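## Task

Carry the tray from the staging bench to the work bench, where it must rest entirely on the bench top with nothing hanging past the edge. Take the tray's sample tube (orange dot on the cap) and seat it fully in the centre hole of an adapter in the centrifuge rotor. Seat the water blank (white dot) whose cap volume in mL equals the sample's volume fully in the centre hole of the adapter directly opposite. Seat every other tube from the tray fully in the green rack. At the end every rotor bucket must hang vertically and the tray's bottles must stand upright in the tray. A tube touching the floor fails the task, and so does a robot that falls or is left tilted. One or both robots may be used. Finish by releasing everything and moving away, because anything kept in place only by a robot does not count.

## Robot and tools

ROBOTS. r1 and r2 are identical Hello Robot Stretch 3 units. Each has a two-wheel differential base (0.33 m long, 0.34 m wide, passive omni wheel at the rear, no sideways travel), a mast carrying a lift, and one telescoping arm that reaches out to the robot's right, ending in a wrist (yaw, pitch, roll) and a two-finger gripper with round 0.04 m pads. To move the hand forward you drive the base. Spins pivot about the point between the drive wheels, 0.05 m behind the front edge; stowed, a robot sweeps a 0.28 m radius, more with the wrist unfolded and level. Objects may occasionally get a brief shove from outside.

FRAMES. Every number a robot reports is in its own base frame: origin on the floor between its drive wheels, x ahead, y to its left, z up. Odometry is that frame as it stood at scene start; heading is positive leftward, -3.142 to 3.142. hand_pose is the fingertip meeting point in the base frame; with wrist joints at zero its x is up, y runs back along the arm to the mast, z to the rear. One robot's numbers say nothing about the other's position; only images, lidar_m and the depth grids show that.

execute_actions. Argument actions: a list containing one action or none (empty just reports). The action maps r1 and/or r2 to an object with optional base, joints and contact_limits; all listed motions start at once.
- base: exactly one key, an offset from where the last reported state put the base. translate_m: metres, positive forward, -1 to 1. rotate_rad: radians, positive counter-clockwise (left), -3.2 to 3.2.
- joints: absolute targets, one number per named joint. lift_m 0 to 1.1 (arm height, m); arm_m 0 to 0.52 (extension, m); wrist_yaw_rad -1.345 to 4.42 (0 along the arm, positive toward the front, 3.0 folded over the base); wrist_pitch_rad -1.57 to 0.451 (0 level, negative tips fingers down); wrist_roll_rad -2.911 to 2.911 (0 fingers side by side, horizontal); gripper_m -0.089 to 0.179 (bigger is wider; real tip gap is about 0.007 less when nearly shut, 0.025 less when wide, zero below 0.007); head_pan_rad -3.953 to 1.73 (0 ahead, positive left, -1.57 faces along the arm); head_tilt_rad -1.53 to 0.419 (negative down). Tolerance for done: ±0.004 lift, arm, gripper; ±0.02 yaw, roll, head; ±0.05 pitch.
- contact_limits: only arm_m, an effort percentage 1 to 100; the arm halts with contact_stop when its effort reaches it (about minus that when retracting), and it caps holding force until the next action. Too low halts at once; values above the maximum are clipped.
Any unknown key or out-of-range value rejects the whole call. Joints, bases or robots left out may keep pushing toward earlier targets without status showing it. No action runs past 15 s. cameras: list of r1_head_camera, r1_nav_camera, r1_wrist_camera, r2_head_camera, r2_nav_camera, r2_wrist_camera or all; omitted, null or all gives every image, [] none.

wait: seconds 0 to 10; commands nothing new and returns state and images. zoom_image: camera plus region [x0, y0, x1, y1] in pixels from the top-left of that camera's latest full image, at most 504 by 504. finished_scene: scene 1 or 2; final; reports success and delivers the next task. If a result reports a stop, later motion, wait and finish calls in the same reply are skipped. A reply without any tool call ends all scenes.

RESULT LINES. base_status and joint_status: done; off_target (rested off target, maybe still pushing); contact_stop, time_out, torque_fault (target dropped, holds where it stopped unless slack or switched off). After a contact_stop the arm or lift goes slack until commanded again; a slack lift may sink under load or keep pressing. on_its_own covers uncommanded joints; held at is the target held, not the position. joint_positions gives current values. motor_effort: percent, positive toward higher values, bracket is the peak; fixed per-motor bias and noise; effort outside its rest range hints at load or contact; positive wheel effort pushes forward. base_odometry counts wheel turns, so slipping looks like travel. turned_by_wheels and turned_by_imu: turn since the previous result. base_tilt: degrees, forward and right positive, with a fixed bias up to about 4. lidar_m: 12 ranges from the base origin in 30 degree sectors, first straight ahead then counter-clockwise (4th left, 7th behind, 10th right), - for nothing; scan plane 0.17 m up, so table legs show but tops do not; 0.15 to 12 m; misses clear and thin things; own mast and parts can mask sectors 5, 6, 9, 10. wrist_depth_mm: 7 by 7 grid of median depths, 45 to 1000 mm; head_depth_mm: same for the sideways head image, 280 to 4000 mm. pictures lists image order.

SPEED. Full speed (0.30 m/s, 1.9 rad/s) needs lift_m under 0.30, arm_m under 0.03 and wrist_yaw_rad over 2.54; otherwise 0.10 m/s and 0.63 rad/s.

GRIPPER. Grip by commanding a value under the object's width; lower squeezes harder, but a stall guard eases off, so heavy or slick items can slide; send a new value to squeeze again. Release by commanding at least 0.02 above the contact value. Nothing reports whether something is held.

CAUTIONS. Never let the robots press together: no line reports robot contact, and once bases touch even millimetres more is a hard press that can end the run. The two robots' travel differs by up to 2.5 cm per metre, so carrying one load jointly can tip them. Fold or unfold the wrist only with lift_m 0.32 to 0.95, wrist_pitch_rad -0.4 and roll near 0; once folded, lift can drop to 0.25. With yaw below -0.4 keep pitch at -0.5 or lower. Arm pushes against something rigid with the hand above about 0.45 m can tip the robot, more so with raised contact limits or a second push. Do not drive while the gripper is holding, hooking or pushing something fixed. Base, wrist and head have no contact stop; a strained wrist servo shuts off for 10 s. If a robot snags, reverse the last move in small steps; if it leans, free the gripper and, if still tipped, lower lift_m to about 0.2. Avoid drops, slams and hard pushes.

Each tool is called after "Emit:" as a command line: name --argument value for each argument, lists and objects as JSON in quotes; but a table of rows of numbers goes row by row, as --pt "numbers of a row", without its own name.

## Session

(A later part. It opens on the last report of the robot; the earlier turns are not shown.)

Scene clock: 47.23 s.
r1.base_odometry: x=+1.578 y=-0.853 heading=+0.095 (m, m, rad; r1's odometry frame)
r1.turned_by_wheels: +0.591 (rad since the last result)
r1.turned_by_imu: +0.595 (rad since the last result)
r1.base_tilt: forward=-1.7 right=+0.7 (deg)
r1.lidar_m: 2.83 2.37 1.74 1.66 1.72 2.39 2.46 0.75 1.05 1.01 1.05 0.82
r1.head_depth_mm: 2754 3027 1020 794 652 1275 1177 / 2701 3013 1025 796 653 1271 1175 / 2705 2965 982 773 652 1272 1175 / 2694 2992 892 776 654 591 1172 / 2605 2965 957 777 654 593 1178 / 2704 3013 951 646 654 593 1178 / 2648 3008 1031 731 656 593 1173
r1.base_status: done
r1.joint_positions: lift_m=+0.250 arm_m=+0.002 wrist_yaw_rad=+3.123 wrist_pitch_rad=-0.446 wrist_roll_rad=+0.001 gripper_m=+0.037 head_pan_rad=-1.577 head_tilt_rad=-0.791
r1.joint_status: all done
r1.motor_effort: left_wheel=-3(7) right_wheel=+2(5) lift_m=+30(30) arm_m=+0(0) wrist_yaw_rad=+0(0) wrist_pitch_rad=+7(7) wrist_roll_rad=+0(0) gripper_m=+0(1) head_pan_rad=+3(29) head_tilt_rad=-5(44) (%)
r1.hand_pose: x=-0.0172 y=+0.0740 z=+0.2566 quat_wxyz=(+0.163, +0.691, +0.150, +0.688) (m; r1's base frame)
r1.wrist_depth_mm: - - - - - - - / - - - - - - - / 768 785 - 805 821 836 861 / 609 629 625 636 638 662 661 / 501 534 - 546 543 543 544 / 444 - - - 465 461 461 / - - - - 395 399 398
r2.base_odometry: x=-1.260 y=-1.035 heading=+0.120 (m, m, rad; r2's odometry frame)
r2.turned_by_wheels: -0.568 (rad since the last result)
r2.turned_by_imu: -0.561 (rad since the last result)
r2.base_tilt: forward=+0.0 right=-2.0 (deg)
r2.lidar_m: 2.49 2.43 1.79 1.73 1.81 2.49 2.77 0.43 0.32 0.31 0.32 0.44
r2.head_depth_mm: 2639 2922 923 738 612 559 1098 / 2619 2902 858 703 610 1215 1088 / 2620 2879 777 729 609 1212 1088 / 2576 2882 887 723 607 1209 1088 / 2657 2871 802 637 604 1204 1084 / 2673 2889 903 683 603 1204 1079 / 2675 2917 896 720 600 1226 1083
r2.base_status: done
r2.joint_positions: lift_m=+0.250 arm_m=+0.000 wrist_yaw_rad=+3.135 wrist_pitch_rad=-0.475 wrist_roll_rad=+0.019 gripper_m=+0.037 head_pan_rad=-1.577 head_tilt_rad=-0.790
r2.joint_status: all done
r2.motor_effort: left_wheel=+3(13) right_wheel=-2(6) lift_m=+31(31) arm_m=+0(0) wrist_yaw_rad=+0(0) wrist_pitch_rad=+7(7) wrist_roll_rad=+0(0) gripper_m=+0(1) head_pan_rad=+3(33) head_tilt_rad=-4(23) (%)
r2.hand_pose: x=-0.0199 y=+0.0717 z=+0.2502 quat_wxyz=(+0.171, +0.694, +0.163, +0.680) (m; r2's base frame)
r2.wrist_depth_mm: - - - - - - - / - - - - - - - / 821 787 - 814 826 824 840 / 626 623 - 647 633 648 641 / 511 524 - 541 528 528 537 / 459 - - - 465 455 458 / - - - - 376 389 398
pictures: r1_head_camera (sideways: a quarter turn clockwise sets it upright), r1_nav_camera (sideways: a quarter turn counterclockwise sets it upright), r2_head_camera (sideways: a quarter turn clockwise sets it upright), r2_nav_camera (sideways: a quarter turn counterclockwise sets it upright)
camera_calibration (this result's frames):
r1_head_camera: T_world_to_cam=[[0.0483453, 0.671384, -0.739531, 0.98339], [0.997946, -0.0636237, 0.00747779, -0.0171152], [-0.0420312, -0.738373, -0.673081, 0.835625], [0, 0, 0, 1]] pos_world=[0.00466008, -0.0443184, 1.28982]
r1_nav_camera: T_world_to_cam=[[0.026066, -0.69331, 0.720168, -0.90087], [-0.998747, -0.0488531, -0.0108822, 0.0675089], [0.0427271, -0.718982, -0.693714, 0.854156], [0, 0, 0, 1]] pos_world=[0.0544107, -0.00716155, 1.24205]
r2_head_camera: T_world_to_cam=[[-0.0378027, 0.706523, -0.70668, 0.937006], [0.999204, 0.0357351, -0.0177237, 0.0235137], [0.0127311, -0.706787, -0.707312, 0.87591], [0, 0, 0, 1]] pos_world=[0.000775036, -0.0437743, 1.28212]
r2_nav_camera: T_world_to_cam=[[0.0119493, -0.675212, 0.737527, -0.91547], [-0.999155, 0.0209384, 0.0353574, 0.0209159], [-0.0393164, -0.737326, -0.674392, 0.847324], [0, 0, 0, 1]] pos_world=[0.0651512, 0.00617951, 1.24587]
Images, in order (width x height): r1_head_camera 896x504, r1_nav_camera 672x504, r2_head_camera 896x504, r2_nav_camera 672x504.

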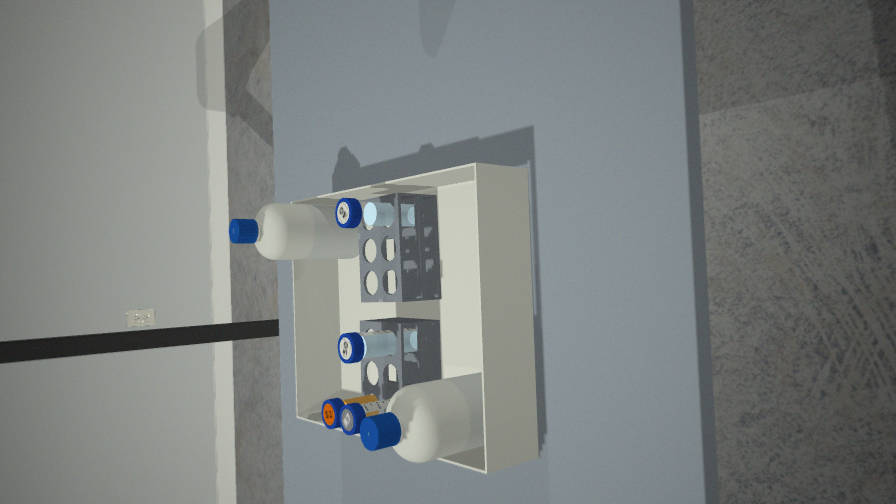

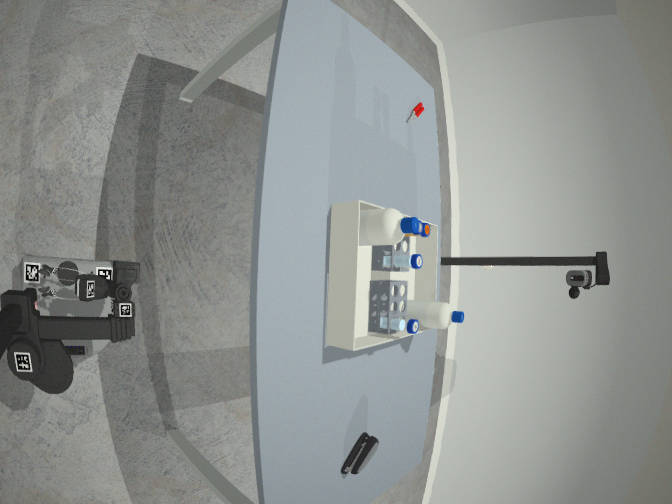

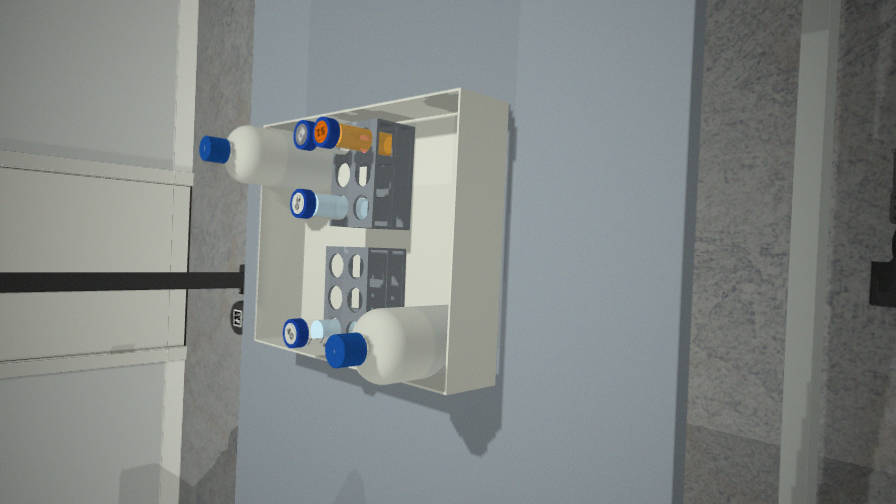

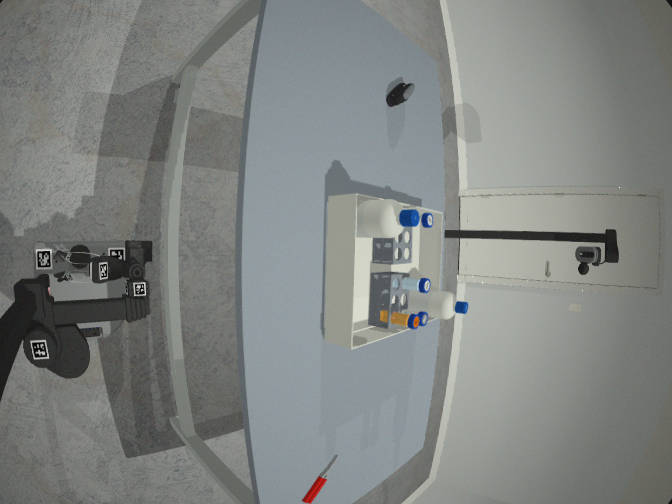

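Emit:
execute_actions --actions '[{"r1":{"joints":{"lift_m":0.94,"wrist_pitch_rad":-0.4}},"r2":{"joints":{"lift_m":0.94,"wrist_pitch_rad":-0.4}}}]' --cameras '[]'

Emit:
execute_actions --actions '[{"r1":{"joints":{"wrist_yaw_rad":0}},"r2":{"joints":{"wrist_yaw_rad":0}}}]' --cameras '[]'

Emit:
execute_actions --actions '[{"r1":{"joints":{"lift_m":1.05,"arm_m":0.2,"wrist_pitch_rad":-1.57,"wrist_roll_rad":1.57,"gripper_m":0.07}},"r2":{"joints":{"lift_m":1.05,"arm_m":0.2,"wrist_pitch_rad":-1.57,"wrist_roll_rad":1.57,"gripper_m":0.07}}}]'

Scene clock: 66.13 s.
r1.base_odometry: x=+1.578 y=-0.853 heading=+0.095 (m, m, rad; r1's odometry frame)
r1.turned_by_wheels: +0.000 (rad since the last result)
r1.turned_by_imu: -0.001 (rad since the last result)
r1.base_tilt: forward=-1.7 right=+0.4 (deg)
r1.lidar_m: 2.83 2.38 1.74 1.66 1.72 2.39 2.47 0.75 1.05 1.01 1.05 0.82
r1.head_depth_mm: 2743 3043 1019 822 - - 1172 / 2723 3023 1022 809 - - 1171 / 2713 3009 983 774 690 - - / 2664 3005 891 776 689 - 1157 / 1067 2960 958 776 684 - 1159 / 2638 2973 949 645 671 - 1154 / 2653 2983 1030 731 655 594 1171
r1.base_status: not commanded
r1.joint_positions: lift_m=+0.940 arm_m=+0.002 wrist_yaw_rad=+3.123 wrist_pitch_rad=-0.418 wrist_roll_rad=+0.001 gripper_m=+0.037 head_pan_rad=-1.577 head_tilt_rad=-0.791
r1.joint_status: all done
r1.motor_effort: left_wheel=-3(3) right_wheel=+2(1) lift_m=+41(45) arm_m=+0(0) wrist_yaw_rad=+0(0) wrist_pitch_rad=+9(10) wrist_roll_rad=+1(0) gripper_m=-1(0) head_pan_rad=+3(3) head_tilt_rad=-6(6) (%)
r1.hand_pose: x=-0.0172 y=+0.0777 z=+0.9525 quat_wxyz=(+0.153, +0.693, +0.140, +0.690) (m; r1's base frame)
r1.wrist_depth_mm: - - - - - - - / - - - - - - - / - - - - - - - / - - - - - - - / - - - - - - - / - - - - - - - / - - - - - - -
r2.base_odometry: x=-1.260 y=-1.035 heading=+0.120 (m, m, rad; r2's odometry frame)
r2.turned_by_wheels: +0.000 (rad since the last result)
r2.turned_by_imu: +0.000 (rad since the last result)
r2.base_tilt: forward=-0.1 right=-2.0 (deg)
r2.lidar_m: 2.49 2.43 1.79 1.73 1.80 2.50 2.78 0.43 0.32 0.31 0.32 0.44
r2.head_depth_mm: 2619 2881 925 - - 1226 1099 / 2649 2906 856 731 - 1241 1102 / 2636 2870 779 749 - - - / 2548 2847 889 726 - 1238 - / 2653 2849 800 634 - 1233 1086 / 2679 2903 903 680 617 1226 1084 / 2703 2921 898 721 600 1220 1079
r2.base_status: not commanded
r2.joint_positions: lift_m=+0.940 arm_m=+0.000 wrist_yaw_rad=+3.135 wrist_pitch_rad=-0.421 wrist_roll_rad=+0.019 gripper_m=+0.037 head_pan_rad=-1.577 head_tilt_rad=-0.790
r2.joint_status: all done
r2.motor_effort: left_wheel=+3(3) right_wheel=-2(2) lift_m=+45(47) arm_m=+0(1) wrist_yaw_rad=+0(0) wrist_pitch_rad=+12(13) wrist_roll_rad=+1(0) gripper_m=+1(0) head_pan_rad=+4(4) head_tilt_rad=-4(4) (%)
r2.hand_pose: x=-0.0199 y=+0.0790 z=+0.9519 quat_wxyz=(+0.151, +0.698, +0.144, +0.685) (m; r2's base frame)
r2.wrist_depth_mm: - - - - - - - / - - - - - - - / - - - - - - - / - - - - - - - / - - - - - - - / - - - - - - - / - - - - - - -
pictures: none
No camera images: the call's "cameras" was empty. Leave "cameras" out to get every camera's image.

Scene clock: 68.70 s.
r1.base_odometry: x=+1.578 y=-0.853 heading=+0.095 (m, m, rad; r1's odometry frame)
r1.turned_by_wheels: +0.000 (rad since the last result)
r1.turned_by_imu: +0.000 (rad since the last result)
r1.base_tilt: forward=-1.7 right=+0.7 (deg)
r1.lidar_m: 2.83 2.37 1.74 1.65 1.72 2.39 2.46 0.74 1.05 1.01 1.05 0.82
r1.head_depth_mm: 2740 3046 1019 821 - - - / 2734 3030 1017 809 - - - / 2728 3008 985 795 - - - / 2710 2955 889 805 - 1273 1154 / 987 2928 954 778 655 593 1172 / 2674 3034 950 647 654 594 1171 / 2673 2993 1032 733 654 594 1183
r1.base_status: not commanded
r1.joint_positions: lift_m=+0.940 arm_m=+0.002 wrist_yaw_rad=+0.003 wrist_pitch_rad=-0.418 wrist_roll_rad=+0.001 gripper_m=+0.037 head_pan_rad=-1.577 head_tilt_rad=-0.791
r1.joint_status: all done
r1.motor_effort: left_wheel=-3(3) right_wheel=+2(2) lift_m=+41(41) arm_m=+0(0) wrist_yaw_rad=-2(2) wrist_pitch_rad=+9(9) wrist_roll_rad=+0(0) gripper_m=+0(0) head_pan_rad=+3(3) head_tilt_rad=-5(6) (%)
r1.hand_pose: x=-0.0208 y=-0.3712 z=+0.9525 quat_wxyz=(+0.692, +0.148, -0.692, -0.146) (m; r1's base frame)
r1.wrist_depth_mm: - - - - - - - / - - - - - - - / 669 620 500 612 715 725 752 / 521 385 495 497 537 553 565 / 428 386 372 367 450 456 453 / 363 365 362 375 375 386 384 / 316 319 324 322 325 332 335
r2.base_odometry: x=-1.260 y=-1.035 heading=+0.120 (m, m, rad; r2's odometry frame)
r2.turned_by_wheels: +0.000 (rad since the last result)
r2.turned_by_imu: +0.000 (rad since the last result)
r2.base_tilt: forward=+0.0 right=-1.9 (deg)
r2.lidar_m: 2.49 2.42 1.79 1.73 1.80 2.49 2.78 0.43 0.32 0.31 0.32 0.44
r2.head_depth_mm: 2617 2900 923 - - - 1095 / 2630 2908 857 720 - - 1092 / 2627 2863 776 - - - 1086 / 2514 2880 888 732 593 1211 1086 / 2640 2871 801 637 604 1212 1087 / 2682 2940 902 681 603 1208 1083 / 2691 2940 897 718 601 1225 1080
r2.base_status: not commanded
r2.joint_positions: lift_m=+0.940 arm_m=+0.000 wrist_yaw_rad=+0.002 wrist_pitch_rad=-0.421 wrist_roll_rad=+0.019 gripper_m=+0.037 head_pan_rad=-1.577 head_tilt_rad=-0.790
r2.joint_status: all done
r2.motor_effort: left_wheel=+3(3) right_wheel=-2(2) lift_m=+45(46) arm_m=-1(0) wrist_yaw_rad=-1(2) wrist_pitch_rad=+12(12) wrist_roll_rad=+1(1) gripper_m=+1(0) head_pan_rad=+3(3) head_tilt_rad=-4(3) (%)
r2.hand_pose: x=-0.0211 y=-0.3691 z=+0.9519 quat_wxyz=(+0.685, +0.147, -0.698, -0.149) (m; r2's base frame)
r2.wrist_depth_mm: - - - - - - - / - - - - - - - / 729 749 659 622 720 777 790 / 564 529 466 514 502 581 579 / 454 416 317 447 438 471 475 / 379 341 316 326 337 390 390 / 328 328 318 325 322 330 333
pictures: none
No camera images: the call's "cameras" was empty. Leave "cameras" out to get every camera's image.

Scene clock: 71.40 s.
r1.base_odometry: x=+1.578 y=-0.853 heading=+0.095 (m, m, rad; r1's odometry frame)
r1.turned_by_wheels: +0.000 (rad since the last result)
r1.turned_by_imu: +0.000 (rad since the last result)
r1.base_tilt: forward=-1.7 right=+0.6 (deg)
r1.lidar_m: 2.83 2.38 1.74 1.66 1.72 2.39 2.46 0.75 1.05 1.01 1.05 0.82
r1.head_depth_mm: 2820 3026 1063 796 652 1275 1173 / - - 1112 784 652 1266 1176 / - - 1068 754 654 1267 1173 / - - - 772 654 592 1172 / 883 2902 964 775 653 592 1175 / 2612 3011 952 646 656 593 1177 / 2656 2970 1029 729 655 594 1180
r1.base_status: not commanded
r1.joint_positions: lift_m=+1.050 arm_m=+0.200 wrist_yaw_rad=+0.002 wrist_pitch_rad=-1.563 wrist_roll_rad=+1.567 gripper_m=+0.070 head_pan_rad=-1.577 head_tilt_rad=-0.791
r1.joint_status: all done
r1.motor_effort: left_wheel=-3(3) right_wheel=+1(1) lift_m=+41(42) arm_m=+5(5) wrist_yaw_rad=-1(2) wrist_pitch_rad=-4(7) wrist_roll_rad=+1(3) gripper_m=-1(81) head_pan_rad=+3(3) head_tilt_rad=-7(5) (%)
r1.hand_pose: x=-0.0216 y=-0.3221 z=+0.9321 quat_wxyz=(+0.002, +0.002, -0.709, -0.705) (m; r1's base frame)
r1.wrist_depth_mm: 313 311 308 306 - - 998 / 319 316 314 316 - - - / 332 320 326 330 - - - / 341 324 339 339 - - - / 355 329 347 - - - - / 368 333 366 - - - - / 285 365 378 - - - -
r2.base_odometry: x=-1.260 y=-1.035 heading=+0.120 (m, m, rad; r2's odometry frame)
r2.turned_by_wheels: +0.000 (rad since the last result)
r2.turned_by_imu: +0.000 (rad since the last result)
r2.base_tilt: forward=+0.0 right=-2.1 (deg)
r2.lidar_m: 2.49 2.42 1.79 1.73 1.80 2.49 2.77 0.43 0.32 0.31 0.32 0.44
r2.head_depth_mm: - 2814 861 735 612 558 1094 / - 2779 729 703 611 1215 1092 / - - - 726 595 1213 1088 / 2534 2863 771 724 591 1212 1089 / 2651 2841 801 636 605 1206 1091 / 2674 2886 899 682 603 1208 1082 / 2712 2928 896 720 601 1222 1080
r2.base_status: not commanded
r2.joint_positions: lift_m=+1.050 arm_m=+0.200 wrist_yaw_rad=+0.001 wrist_pitch_rad=-1.549 wrist_roll_rad=+1.566 gripper_m=+0.070 head_pan_rad=-1.577 head_tilt_rad=-0.790
r2.joint_status: all done
joint sent to its limit — the command would take r2.wrist_pitch_rad past its lower limit, so that joint was sent only as far as its limit.
r2.motor_effort: left_wheel=+3(3) right_wheel=-2(2) lift_m=+45(46) arm_m=+3(3) wrist_yaw_rad=+0(1) wrist_pitch_rad=-5(11) wrist_roll_rad=+2(4) gripper_m=+1(80) head_pan_rad=+3(3) head_tilt_rad=-4(4) (%)
r2.hand_pose: x=-0.0216 y=-0.3257 z=+0.9318 quat_wxyz=(+0.002, +0.002, -0.715, -0.700) (m; r2's base frame)
r2.wrist_depth_mm: 299 309 308 310 - - - / 309 299 314 318 - - - / 319 319 322 321 - - - / 324 319 325 330 - - - / 331 330 335 339 - - - / 334 304 345 342 - - - / 245 268 351 348 - - -
pictures: r1_head_camera (sideways: a quarter turn clockwise sets it upright), r1_nav_camera (sideways: a quarter turn counterclockwise sets it upright), r1_wrist_camera, r2_head_camera (sideways: a quarter turn clockwise sets it upright), r2_nav_camera (sideways: a quarter turn counterclockwise sets it upright), r2_wrist_camera
camera_calibration (this result's frames):
r1_head_camera: T_world_to_cam=[[0.0483365, 0.671386, -0.73953, 0.983389], [0.997947, -0.0636106, 0.00747773, -0.0171151], [-0.0420215, -0.738373, -0.673082, 0.835626], [0, 0, 0, 1]] pos_world=[0.00466066, -0.0443184, 1.28982]
r1_nav_camera: T_world_to_cam=[[0.0260751, -0.69331, 0.720167, -0.900869], [-0.998746, -0.0488661, -0.0108822, 0.067509], [0.0427366, -0.718981, -0.693715, 0.854157], [0, 0, 0, 1]] pos_world=[0.0544108, -0.00716086, 1.24205]
r1_wrist_camera: T_world_to_cam=[[-0.0479076, 0.998605, -0.0221907, 0.337791], [0.978804, 0.0513632, 0.198254, -0.121902], [0.199117, -0.0122225, -0.979899, 1.07753], [0, 0, 0, 1]] pos_world=[-0.0790538, -0.317889, 1.08753]
r2_head_camera: T_world_to_cam=[[-0.0379403, 0.706516, -0.70668, 0.937007], [0.999197, 0.0359296, -0.0177237, 0.0235138], [0.0128687, -0.706785, -0.707312, 0.875909], [0, 0, 0, 1]] pos_world=[0.000783558, -0.0437753, 1.28212]
r2_nav_camera: T_world_to_cam=[[0.0120807, -0.67521, 0.737527, -0.915471], [-0.999159, 0.0207439, 0.0353574, 0.020916], [-0.0391728, -0.737334, -0.674392, 0.847323], [0, 0, 0, 1]] pos_world=[0.06515, 0.006191, 1.24587]
r2_wrist_camera: T_world_to_cam=[[0.00345597, 0.99999, 0.00286452, 0.323905], [0.991709, -0.00379529, 0.128445, -0.0595464], [0.128455, 0.00239686, -0.991712, 1.08662], [0, 0, 0, 1]] pos_world=[-0.0816489, -0.326732, 1.08434]
Images, in order (width x height): r1_head_camera 896x504, r1_nav_camera 672x504, r1_wrist_camera 644x364, r2_head_camera 896x504, r2_nav_camera 672x504, r2_wrist_camera 644x364.

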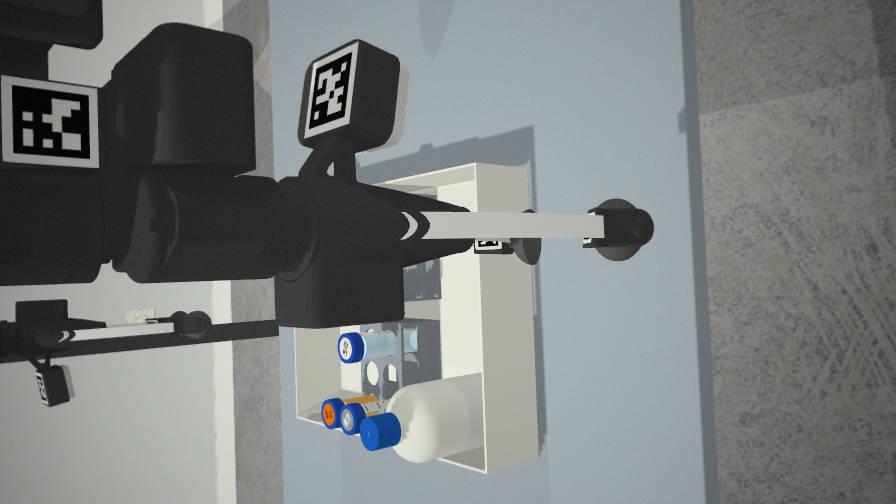

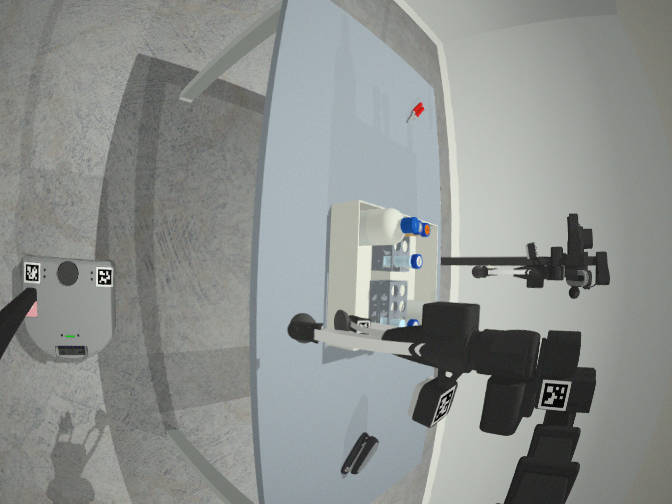

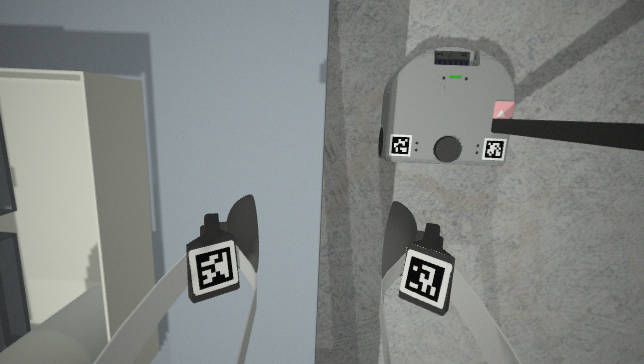

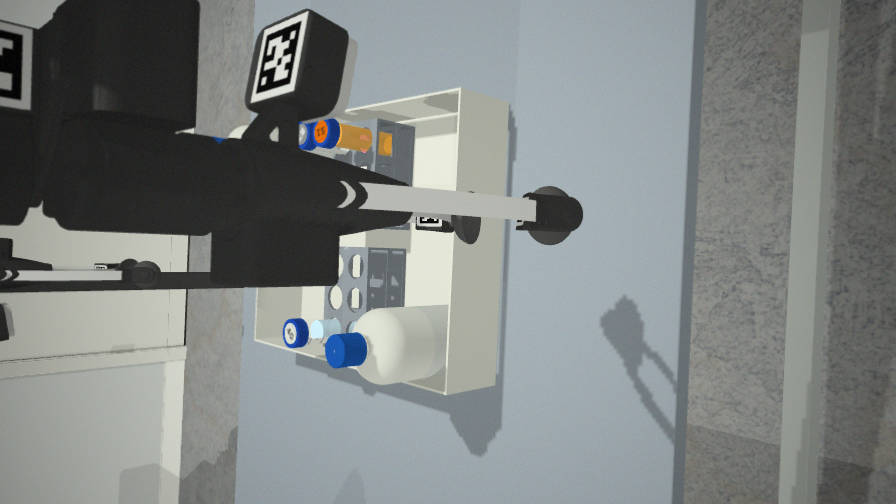

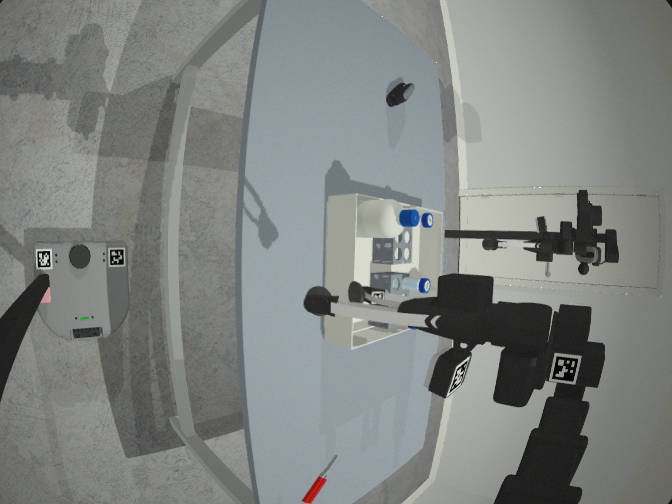

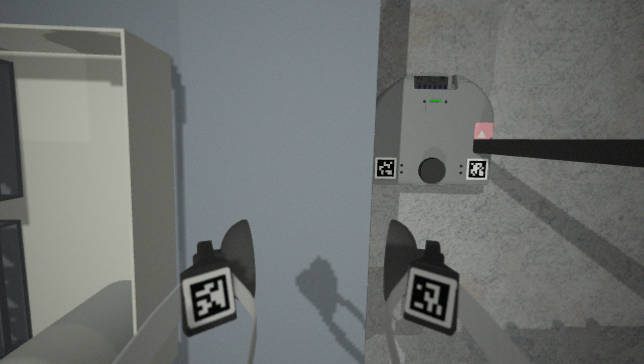

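Emit:
execute_actions --actions '[{"r1":{"base":{"translate_m":0.066},"joints":{"arm_m":0.373,"lift_m":1.0}},"r2":{"base":{"translate_m":0.017},"joints":{"arm_m":0.352,"lift_m":1.0}}}]' --cameras '["r1_wrist_camera","r2_wrist_camera","r1_head_camera","r2_head_camera"]'

Scene clock: 80.60 s.
r1.base_odometry: x=+1.644 y=-0.847 heading=+0.095 (m, m, rad; r1's odometry frame)
r1.turned_by_wheels: +0.000 (rad since the last result)
r1.turned_by_imu: -0.001 (rad since the last result)
r1.base_tilt: forward=-1.7 right=+0.6 (deg)
r1.lidar_m: 2.77 2.38 1.73 1.66 1.72 2.39 2.53 0.81 1.05 1.01 1.05 0.76
r1.head_depth_mm: 2641 - 1020 795 652 1265 1175 / - 3050 1021 768 651 1274 1173 / - 3110 871 776 653 1270 1175 / 691 - 926 793 653 594 1177 / 1297 2942 944 649 654 594 1174 / 2684 3010 1030 686 654 591 1179 / 2669 2979 1032 801 655 593 1182
r1.base_status: done
r1.joint_positions: lift_m=+1.000 arm_m=+0.373 wrist_yaw_rad=+0.002 wrist_pitch_rad=-1.564 wrist_roll_rad=+1.568 gripper_m=+0.070 head_pan_rad=-1.577 head_tilt_rad=-0.791
r1.joint_status: all done
r1.motor_effort: left_wheel=-2(4) right_wheel=+1(4) lift_m=+29(34) arm_m=+5(6) wrist_yaw_rad=-1(1) wrist_pitch_rad=-3(4) wrist_roll_rad=+1(1) gripper_m=-1(0) head_pan_rad=+3(2) head_tilt_rad=-6(6) (%)
r1.hand_pose: x=-0.0216 y=-0.4949 z=+0.8825 quat_wxyz=(+0.002, +0.001, -0.709, -0.705) (m; r1's base frame)
r1.wrist_depth_mm: 206 256 257 256 254 251 943 / 237 267 267 265 263 260 987 / 220 274 274 272 272 269 984 / 251 284 285 280 278 278 - / 230 292 291 292 288 292 - / 247 280 235 300 304 - - / 249 279 196 311 310 - -
r2.base_odometry: x=-1.243 y=-1.033 heading=+0.120 (m, m, rad; r2's odometry frame)
r2.turned_by_wheels: +0.000 (rad since the last result)
r2.turned_by_imu: +0.000 (rad since the last result)
r2.base_tilt: forward=-0.1 right=-1.9 (deg)
r2.lidar_m: 2.47 2.42 1.79 1.73 1.80 2.49 2.79 0.43 0.32 0.31 0.32 0.44
r2.head_depth_mm: - 2867 923 737 612 559 1101 / - 2950 767 702 609 1220 1092 / - - 774 729 608 1217 1088 / 1295 2804 891 671 608 1208 1089 / 2630 2862 801 635 604 1207 1084 / 2662 2899 899 702 602 1207 1084 / 2683 2908 897 720 602 1229 1081
r2.base_status: done
r2.joint_positions: lift_m=+1.000 arm_m=+0.352 wrist_yaw_rad=+0.000 wrist_pitch_rad=-1.550 wrist_roll_rad=+1.567 gripper_m=+0.070 head_pan_rad=-1.577 head_tilt_rad=-0.790
r2.joint_status: all done
r2.motor_effort: left_wheel=+4(10) right_wheel=-2(3) lift_m=+30(37) arm_m=+4(3) wrist_yaw_rad=+0(1) wrist_pitch_rad=-5(5) wrist_roll_rad=+2(2) gripper_m=+1(1) head_pan_rad=+3(3) head_tilt_rad=-5(4) (%)
r2.hand_pose: x=-0.0215 y=-0.4775 z=+0.8822 quat_wxyz=(+0.002, +0.001, -0.714, -0.700) (m; r2's base frame)
r2.wrist_depth_mm: 190 238 259 262 263 267 - / 206 260 266 268 271 275 - / 211 269 270 273 273 275 - / 238 269 276 278 284 282 - / 227 279 282 284 286 288 - / 227 282 284 291 - 295 - / 245 259 222 254 300 299 -
pictures: r1_head_camera (sideways: a quarter turn clockwise sets it upright), r1_wrist_camera, r2_head_camera (sideways: a quarter turn clockwise sets it upright), r2_wrist_camera
camera_calibration (this result's frames):
r1_head_camera: T_world_to_cam=[[0.0483344, 0.671386, -0.73953, 0.983389], [0.997947, -0.0636075, 0.00747773, -0.0171151], [-0.0420192, -0.738373, -0.673082, 0.835626], [0, 0, 0, 1]] pos_world=[0.00466079, -0.0443184, 1.28982]
r1_wrist_camera: T_world_to_cam=[[-0.0471883, 0.998657, -0.0213862, 0.508574], [0.97884, 0.0504984, 0.198296, -0.103682], [0.19911, -0.0115765, -0.979909, 1.02723], [0, 0, 0, 1]] pos_world=[-0.0790442, -0.490764, 1.03803]
r2_head_camera: T_world_to_cam=[[-0.0379409, 0.706516, -0.70668, 0.937007], [0.999197, 0.0359306, -0.0177236, 0.0235138], [0.0128694, -0.706785, -0.707312, 0.87591], [0, 0, 0, 1]] pos_world=[0.0007836, -0.0437753, 1.28212]
r2_wrist_camera: T_world_to_cam=[[0.00398111, 0.999985, 0.00371352, 0.475085], [0.991706, -0.00442515, 0.128448, -0.0540674], [0.128463, 0.00317136, -0.991709, 1.03823], [0, 0, 0, 1]] pos_world=[-0.0816465, -0.47861, 1.03481]
Images, in order (width x height): r1_head_camera 896x504, r1_wrist_camera 644x364, r2_head_camera 896x504, r2_wrist_camera 644x364.

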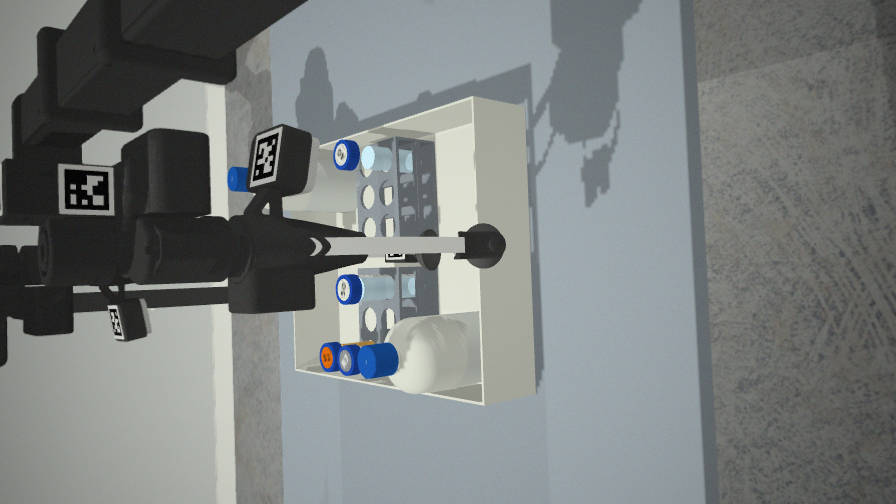

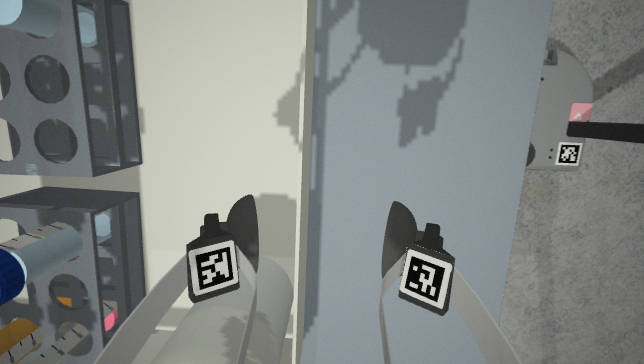

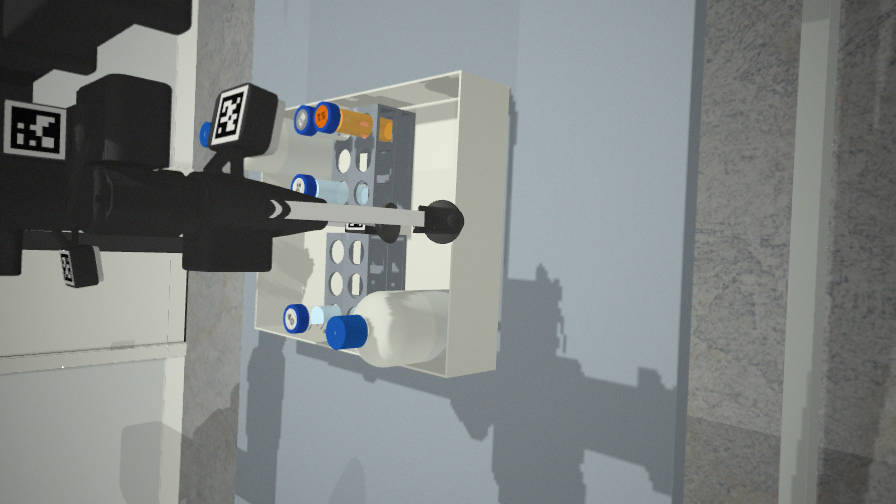

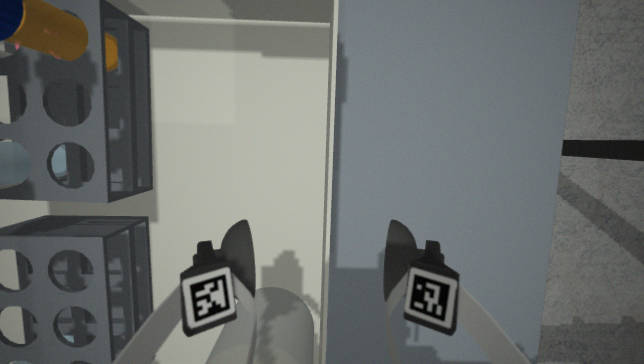

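Emit:
execute_actions --actions '[{"r1":{"joints":{"arm_m":0.387,"lift_m":0.92}},"r2":{"joints":{"arm_m":0.347,"lift_m":0.92}}}]' --cameras '["r1_wrist_camera","r2_wrist_camera","r1_head_camera","r2_head_camera"]'

Emit:
execute_actions --actions '[{"r1":{"joints":{"gripper_m":-0.04}},"r2":{"joints":{"gripper_m":-0.04}}}]' --cameras '[]'

Emit:
execute_actions --actions '[{"r1":{"joints":{"lift_m":0.95}},"r2":{"joints":{"lift_m":0.95}}}]' --cameras '["r1_wrist_camera","r2_wrist_camera","r1_head_camera","r2_head_camera"]'

Scene clock: 88.50 s.
r1.base_odometry: x=+1.644 y=-0.847 heading=+0.095 (m, m, rad; r1's odometry frame)
r1.turned_by_wheels: +0.000 (rad since the last result)
r1.turned_by_imu: +0.000 (rad since the last result)
r1.base_tilt: forward=-1.6 right=+0.4 (deg)
r1.lidar_m: 2.76 2.37 1.74 1.66 1.72 2.38 2.53 0.81 1.05 1.01 1.05 0.76
r1.head_depth_mm: 2747 3018 - - 634 1264 1178 / 2698 2962 982 755 652 1266 1175 / 2734 - - 775 653 1271 1173 / 2581 1835 - 769 654 592 1171 / 750 2891 958 652 653 592 1174 / 2676 2976 1029 686 654 593 1175 / 2669 2980 1029 801 655 593 1174
r1.base_status: not commanded
r1.joint_positions: lift_m=+0.920 arm_m=+0.387 wrist_yaw_rad=+0.002 wrist_pitch_rad=-1.564 wrist_roll_rad=+1.568 gripper_m=+0.070 head_pan_rad=-1.577 head_tilt_rad=-0.791
r1.joint_status: all done
r1.motor_effort: left_wheel=-3(2) right_wheel=+1(1) lift_m=+29(29) arm_m=+4(5) wrist_yaw_rad=-1(1) wrist_pitch_rad=-3(3) wrist_roll_rad=+1(1) gripper_m=-1(1) head_pan_rad=+3(3) head_tilt_rad=-6(8) (%)
r1.hand_pose: x=-0.0216 y=-0.5089 z=+0.8026 quat_wxyz=(+0.002, +0.001, -0.709, -0.705) (m; r1's base frame)
r1.wrist_depth_mm: 183 184 182 180 180 179 177 / 186 189 188 187 186 184 183 / 192 195 193 192 192 190 187 / 197 202 200 199 199 197 196 / 206 209 205 206 204 204 203 / 190 218 216 214 215 210 213 / 217 227 192 220 220 218 -
r2.base_odometry: x=-1.243 y=-1.033 heading=+0.120 (m, m, rad; r2's odometry frame)
r2.turned_by_wheels: +0.000 (rad since the last result)
r2.turned_by_imu: +0.000 (rad since the last result)
r2.base_tilt: forward=+0.0 right=-2.0 (deg)
r2.lidar_m: 2.47 2.43 1.79 1.73 1.81 2.49 2.79 0.43 0.32 0.31 0.32 0.44
r2.head_depth_mm: 2647 - - 725 613 560 1097 / 2596 - 832 702 612 1220 1097 / 2498 - 731 729 609 1216 1091 / 684 1435 892 723 605 1210 1088 / 2644 2887 801 633 605 1208 1086 / 2695 2895 901 702 602 1207 1084 / 2685 2915 895 718 602 1225 1080
r2.base_status: not commanded
r2.joint_positions: lift_m=+0.920 arm_m=+0.347 wrist_yaw_rad=+0.000 wrist_pitch_rad=-1.550 wrist_roll_rad=+1.567 gripper_m=+0.070 head_pan_rad=-1.577 head_tilt_rad=-0.790
r2.joint_status: all done
r2.motor_effort: left_wheel=+4(4) right_wheel=-2(2) lift_m=+30(30) arm_m=-4(3) wrist_yaw_rad=+0(0) wrist_pitch_rad=-4(4) wrist_roll_rad=+1(1) gripper_m=+1(1) head_pan_rad=+3(3) head_tilt_rad=-3(3) (%)
r2.hand_pose: x=-0.0215 y=-0.4734 z=+0.8022 quat_wxyz=(+0.002, +0.001, -0.714, -0.700) (m; r2's base frame)
r2.wrist_depth_mm: 182 185 185 185 187 190 190 / 186 187 190 191 192 193 195 / 187 192 193 195 196 196 198 / 190 195 197 199 200 201 202 / 198 198 199 202 204 204 206 / 198 204 206 206 - 211 211 / 202 206 209 212 213 215 217
pictures: r1_head_camera (sideways: a quarter turn clockwise sets it upright), r1_wrist_camera, r2_head_camera (sideways: a quarter turn clockwise sets it upright), r2_wrist_camera
camera_calibration (this result's frames):
r1_head_camera: T_world_to_cam=[[0.0483345, 0.671386, -0.73953, 0.983389], [0.997947, -0.0636076, 0.00747773, -0.0171151], [-0.0420193, -0.738373, -0.673082, 0.835626], [0, 0, 0, 1]] pos_world=[0.00466079, -0.0443184, 1.28982]
r1_wrist_camera: T_world_to_cam=[[-0.0471882, 0.998661, -0.0212074, 0.520665], [0.97884, 0.0504628, 0.198305, -0.0871418], [0.19911, -0.011401, -0.979911, 0.948781], [0, 0, 0, 1]] pos_world=[-0.0790442, -0.504753, 0.958043]
r2_head_camera: T_world_to_cam=[[-0.0379411, 0.706516, -0.70668, 0.937007], [0.999197, 0.0359308, -0.0177237, 0.0235138], [0.0128695, -0.706785, -0.707312, 0.875909], [0, 0, 0, 1]] pos_world=[0.00078361, -0.0437753, 1.28212]
r2_wrist_camera: T_world_to_cam=[[0.00398123, 0.999985, 0.00382284, 0.471168], [0.991706, -0.00443931, 0.128447, -0.0437812], [0.128462, 0.00327975, -0.991709, 0.958947], [0, 0, 0, 1]] pos_world=[-0.0816465, -0.4745, 0.954819]
Images, in order (width x height): r1_head_camera 896x504, r1_wrist_camera 644x364, r2_head_camera 896x504, r2_wrist_camera 644x364.

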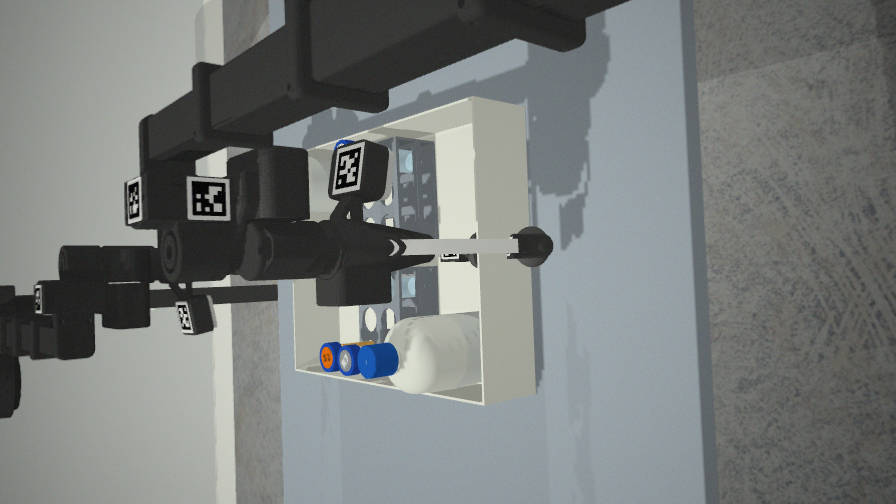

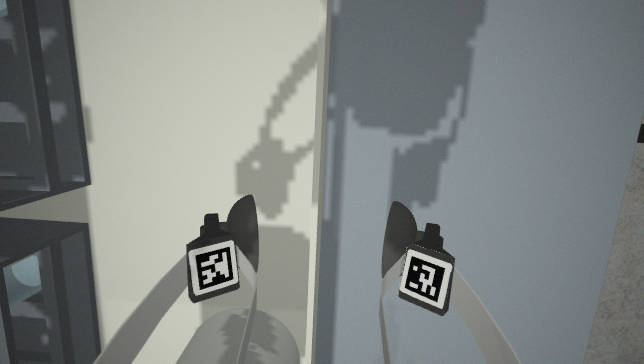

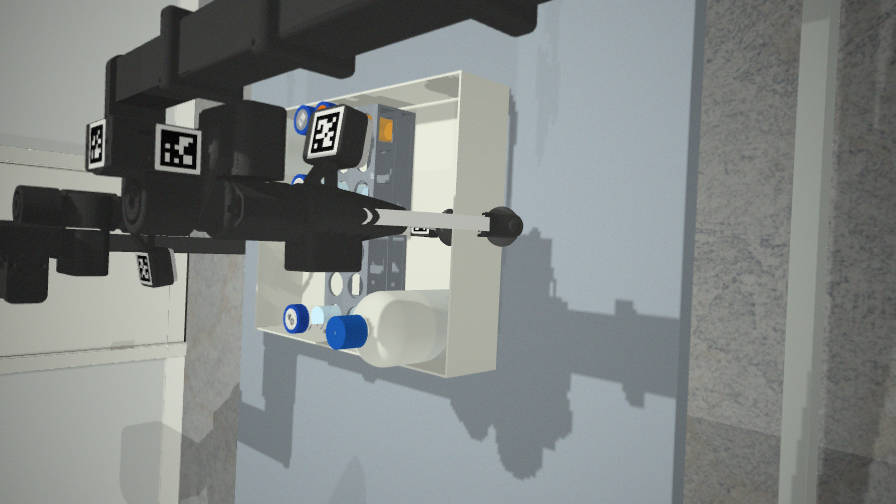

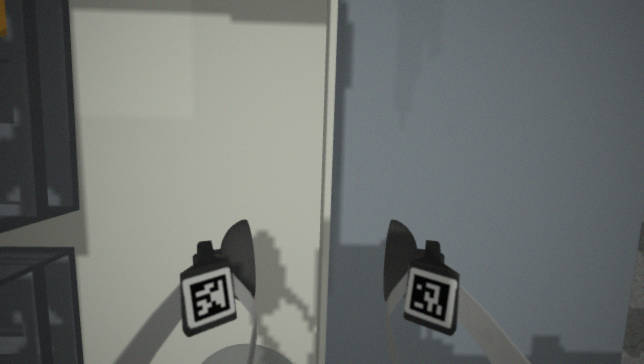

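Scene clock: 90.10 s.
r1.base_odometry: x=+1.644 y=-0.847 heading=+0.095 (m, m, rad; r1's odometry frame)
r1.turned_by_wheels: +0.000 (rad since the last result)
r1.turned_by_imu: +0.000 (rad since the last result)
r1.base_tilt: forward=-1.7 right=+0.6 (deg)
r1.lidar_m: 2.77 2.38 1.74 1.66 1.72 2.38 2.53 0.81 1.05 1.01 1.05 0.76
r1.head_depth_mm: 2744 3007 - - 636 1264 1172 / 2731 2997 982 762 652 1264 1172 / 2716 - - 770 653 1272 1174 / 2594 798 - 783 653 591 1177 / 755 2906 954 649 654 592 1176 / 2657 3018 1027 687 655 593 1177 / 2682 2971 1029 800 655 594 1175
r1.base_status: not commanded
r1.joint_positions: lift_m=+0.920 arm_m=+0.387 wrist_yaw_rad=+0.002 wrist_pitch_rad=-1.557 wrist_roll_rad=+1.568 gripper_m=-0.039 head_pan_rad=-1.577 head_tilt_rad=-0.791
r1.joint_status: all done
r1.motor_effort: left_wheel=-2(3) right_wheel=+1(1) lift_m=+36(37) arm_m=+4(5) wrist_yaw_rad=-1(1) wrist_pitch_rad=-7(8) wrist_roll_rad=+1(1) gripper_m=-15(92) head_pan_rad=+3(3) head_tilt_rad=-6(5) (%)
r1.hand_pose: x=-0.0216 y=-0.5109 z=+0.8021 quat_wxyz=(+0.002, +0.001, -0.712, -0.702) (m; r1's base frame)
r1.wrist_depth_mm: 180 181 178 177 179 178 176 / 183 186 184 184 185 183 181 / 190 193 191 190 191 189 187 / 195 201 199 198 197 195 194 / 205 209 206 126 203 201 201 / 188 215 213 214 212 210 209 / 199 224 186 219 220 216 -
r2.base_odometry: x=-1.243 y=-1.033 heading=+0.120 (m, m, rad; r2's odometry frame)
r2.turned_by_wheels: +0.000 (rad since the last result)
r2.turned_by_imu: +0.000 (rad since the last result)
r2.base_tilt: forward=+0.0 right=-1.9 (deg)
r2.lidar_m: 2.48 2.43 1.79 1.73 1.80 2.49 2.79 0.43 0.32 0.31 0.32 0.44
r2.head_depth_mm: 2607 - - 726 611 559 1099 / 2584 - 833 702 611 1219 1093 / 2515 - - 725 608 1212 1088 / 682 1446 889 721 607 1207 1087 / 2647 2878 766 620 603 1209 1081 / 2682 2907 901 704 602 1203 1083 / 2699 2924 898 721 602 1227 1079
r2.base_status: not commanded
r2.joint_positions: lift_m=+0.920 arm_m=+0.347 wrist_yaw_rad=+0.000 wrist_pitch_rad=-1.551 wrist_roll_rad=+1.570 gripper_m=-0.039 head_pan_rad=-1.577 head_tilt_rad=-0.790
r2.joint_status: all done
r2.motor_effort: left_wheel=+4(4) right_wheel=-2(2) lift_m=+39(39) arm_m=-4(4) wrist_yaw_rad=+0(1) wrist_pitch_rad=-4(4) wrist_roll_rad=+1(2) gripper_m=-13(89) head_pan_rad=+3(3) head_tilt_rad=-4(3) (%)
r2.hand_pose: x=-0.0215 y=-0.4730 z=+0.8020 quat_wxyz=(+0.001, +0.000, -0.714, -0.700) (m; r2's base frame)
r2.wrist_depth_mm: 179 183 185 185 189 189 189 / 182 186 187 189 190 193 192 / 186 190 191 191 196 198 197 / 189 194 194 196 200 200 201 / 197 198 197 198 202 204 206 / 195 200 199 - 208 210 210 / 200 204 204 207 213 214 218
pictures: none
No camera images: the call's "cameras" was empty. Leave "cameras" out to get every camera's image.

Scene clock: 91.17 s.
r1.base_odometry: x=+1.644 y=-0.847 heading=+0.095 (m, m, rad; r1's odometry frame)
r1.turned_by_wheels: +0.000 (rad since the last result)
r1.turned_by_imu: +0.000 (rad since the last result)
r1.base_tilt: forward=-1.6 right=+0.6 (deg)
r1.lidar_m: 2.77 2.37 1.74 1.66 1.72 2.39 2.53 0.81 1.05 1.01 1.05 0.76
r1.head_depth_mm: 2733 3016 - 781 650 1273 1174 / 2703 - 980 745 651 1264 1172 / 2636 - 823 746 651 1273 1172 / 2549 - - 748 653 593 1180 / 720 2895 918 645 654 592 1176 / 2669 2987 986 659 655 593 1175 / 2657 2993 1027 803 656 595 1179
r1.base_status: not commanded
r1.joint_positions: lift_m=+0.949 arm_m=+0.387 wrist_yaw_rad=+0.002 wrist_pitch_rad=-1.557 wrist_roll_rad=+1.568 gripper_m=-0.039 head_pan_rad=-1.577 head_tilt_rad=-0.791
r1.joint_status: all done
r1.motor_effort: left_wheel=-2(3) right_wheel=+2(1) lift_m=+49(51) arm_m=+4(4) wrist_yaw_rad=-1(1) wrist_pitch_rad=-7(7) wrist_roll_rad=+1(1) gripper_m=-14(16) head_pan_rad=+3(3) head_tilt_rad=-6(6) (%)
r1.hand_pose: x=-0.0216 y=-0.5107 z=+0.8316 quat_wxyz=(+0.002, +0.001, -0.712, -0.703) (m; r1's base frame)
r1.wrist_depth_mm: 179 180 178 178 207 205 203 / 183 187 184 185 214 211 210 / 189 193 191 192 221 218 217 / 195 200 198 197 227 225 987 / 205 208 204 126 235 232 - / 188 216 214 216 243 240 - / 198 223 186 253 252 250 -
r2.base_odometry: x=-1.243 y=-1.033 heading=+0.120 (m, m, rad; r2's odometry frame)
r2.turned_by_wheels: +0.000 (rad since the last result)
r2.turned_by_imu: +0.000 (rad since the last result)
r2.base_tilt: forward=-0.1 right=-2.1 (deg)
r2.lidar_m: 2.48 2.43 1.79 1.73 1.81 2.50 2.79 0.43 0.32 0.31 0.32 0.44
r2.head_depth_mm: 2589 - 892 735 611 559 1094 / 2558 2852 763 654 611 1221 1095 / 1579 - 738 671 609 1211 1087 / 693 1469 760 670 606 1208 1086 / 2660 2857 588 619 604 1205 1083 / 2681 2923 900 701 602 1207 1082 / 2689 2886 896 719 601 1221 1080
r2.base_status: not commanded
r2.joint_positions: lift_m=+0.950 arm_m=+0.347 wrist_yaw_rad=+0.000 wrist_pitch_rad=-1.551 wrist_roll_rad=+1.570 gripper_m=-0.039 head_pan_rad=-1.577 head_tilt_rad=-0.790
r2.joint_status: all done
r2.motor_effort: left_wheel=+4(3) right_wheel=-2(2) lift_m=+54(57) arm_m=-4(4) wrist_yaw_rad=+0(1) wrist_pitch_rad=-4(4) wrist_roll_rad=+1(1) gripper_m=-13(13) head_pan_rad=+3(4) head_tilt_rad=-4(3) (%)
r2.hand_pose: x=-0.0215 y=-0.4731 z=+0.8315 quat_wxyz=(+0.001, +0.000, -0.714, -0.700) (m; r2's base frame)
r2.wrist_depth_mm: 179 182 186 186 217 218 219 / 182 185 189 189 221 222 223 / 186 190 192 193 226 225 226 / 190 193 193 196 228 232 233 / 196 197 198 199 235 236 - / 195 200 202 - 240 241 - / 199 204 205 208 246 247 -
pictures: r1_head_camera (sideways: a quarter turn clockwise sets it upright), r1_wrist_camera, r2_head_camera (sideways: a quarter turn clockwise sets it upright), r2_wrist_camera
camera_calibration (this result's frames):
r1_head_camera: T_world_to_cam=[[0.0483344, 0.671386, -0.73953, 0.983389], [0.997947, -0.0636075, 0.00747772, -0.0171151], [-0.0420192, -0.738373, -0.673082, 0.835626], [0, 0, 0, 1]] pos_world=[0.00466079, -0.0443184, 1.28982]
r1_wrist_camera: T_world_to_cam=[[-0.0471867, 0.99849, -0.0281328, 0.528789], [0.978838, 0.0518356, 0.197961, -0.0918262], [0.19912, -0.0181964, -0.979806, 0.973673], [0, 0, 0, 1]] pos_world=[-0.0790431, -0.505513, 0.987065]
r2_head_camera: T_world_to_cam=[[-0.037941, 0.706516, -0.70668, 0.937007], [0.999197, 0.0359307, -0.0177236, 0.0235138], [0.0128695, -0.706785, -0.707312, 0.87591], [0, 0, 0, 1]] pos_world=[0.000783605, -0.0437753, 1.28212]
r2_wrist_camera: T_world_to_cam=[[0.00752132, 0.99996, 0.00492906, 0.469883], [0.991676, -0.00809243, 0.128502, -0.0493244], [0.128537, 0.00392152, -0.991697, 0.988293], [0, 0, 0, 1]] pos_world=[-0.0816524, -0.474138, 0.984109]
Images, in order (width x height): r1_head_camera 896x504, r1_wrist_camera 644x364, r2_head_camera 896x504, r2_wrist_camera 644x364.

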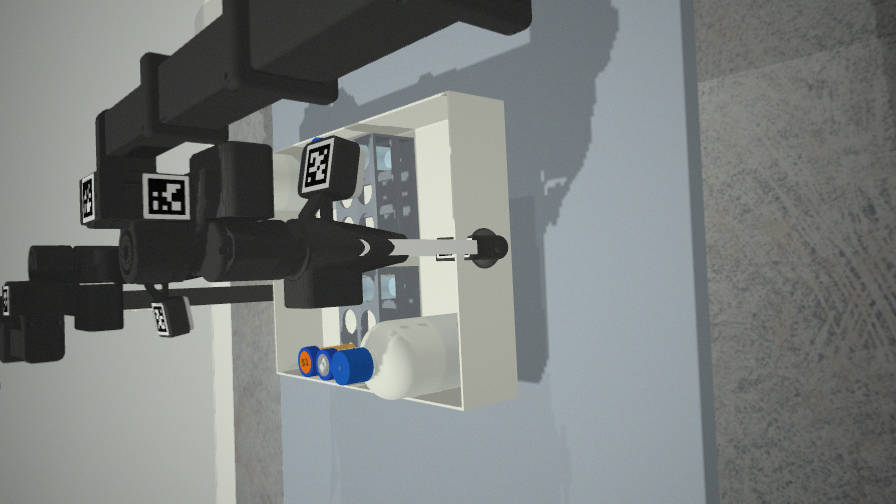

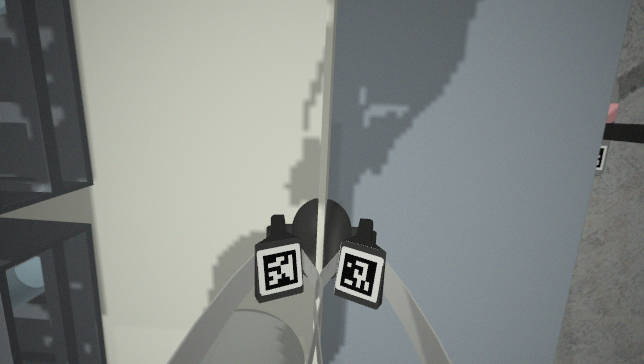

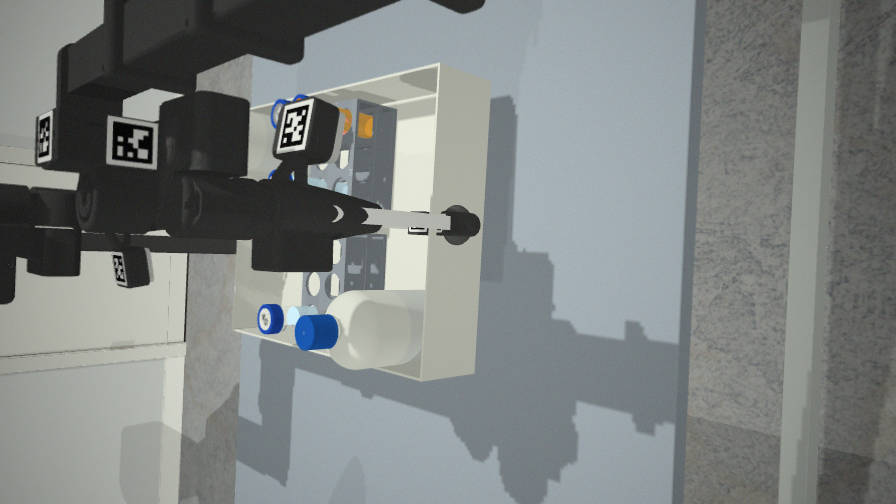

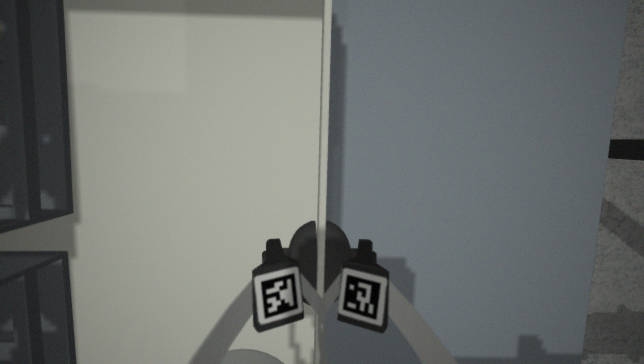

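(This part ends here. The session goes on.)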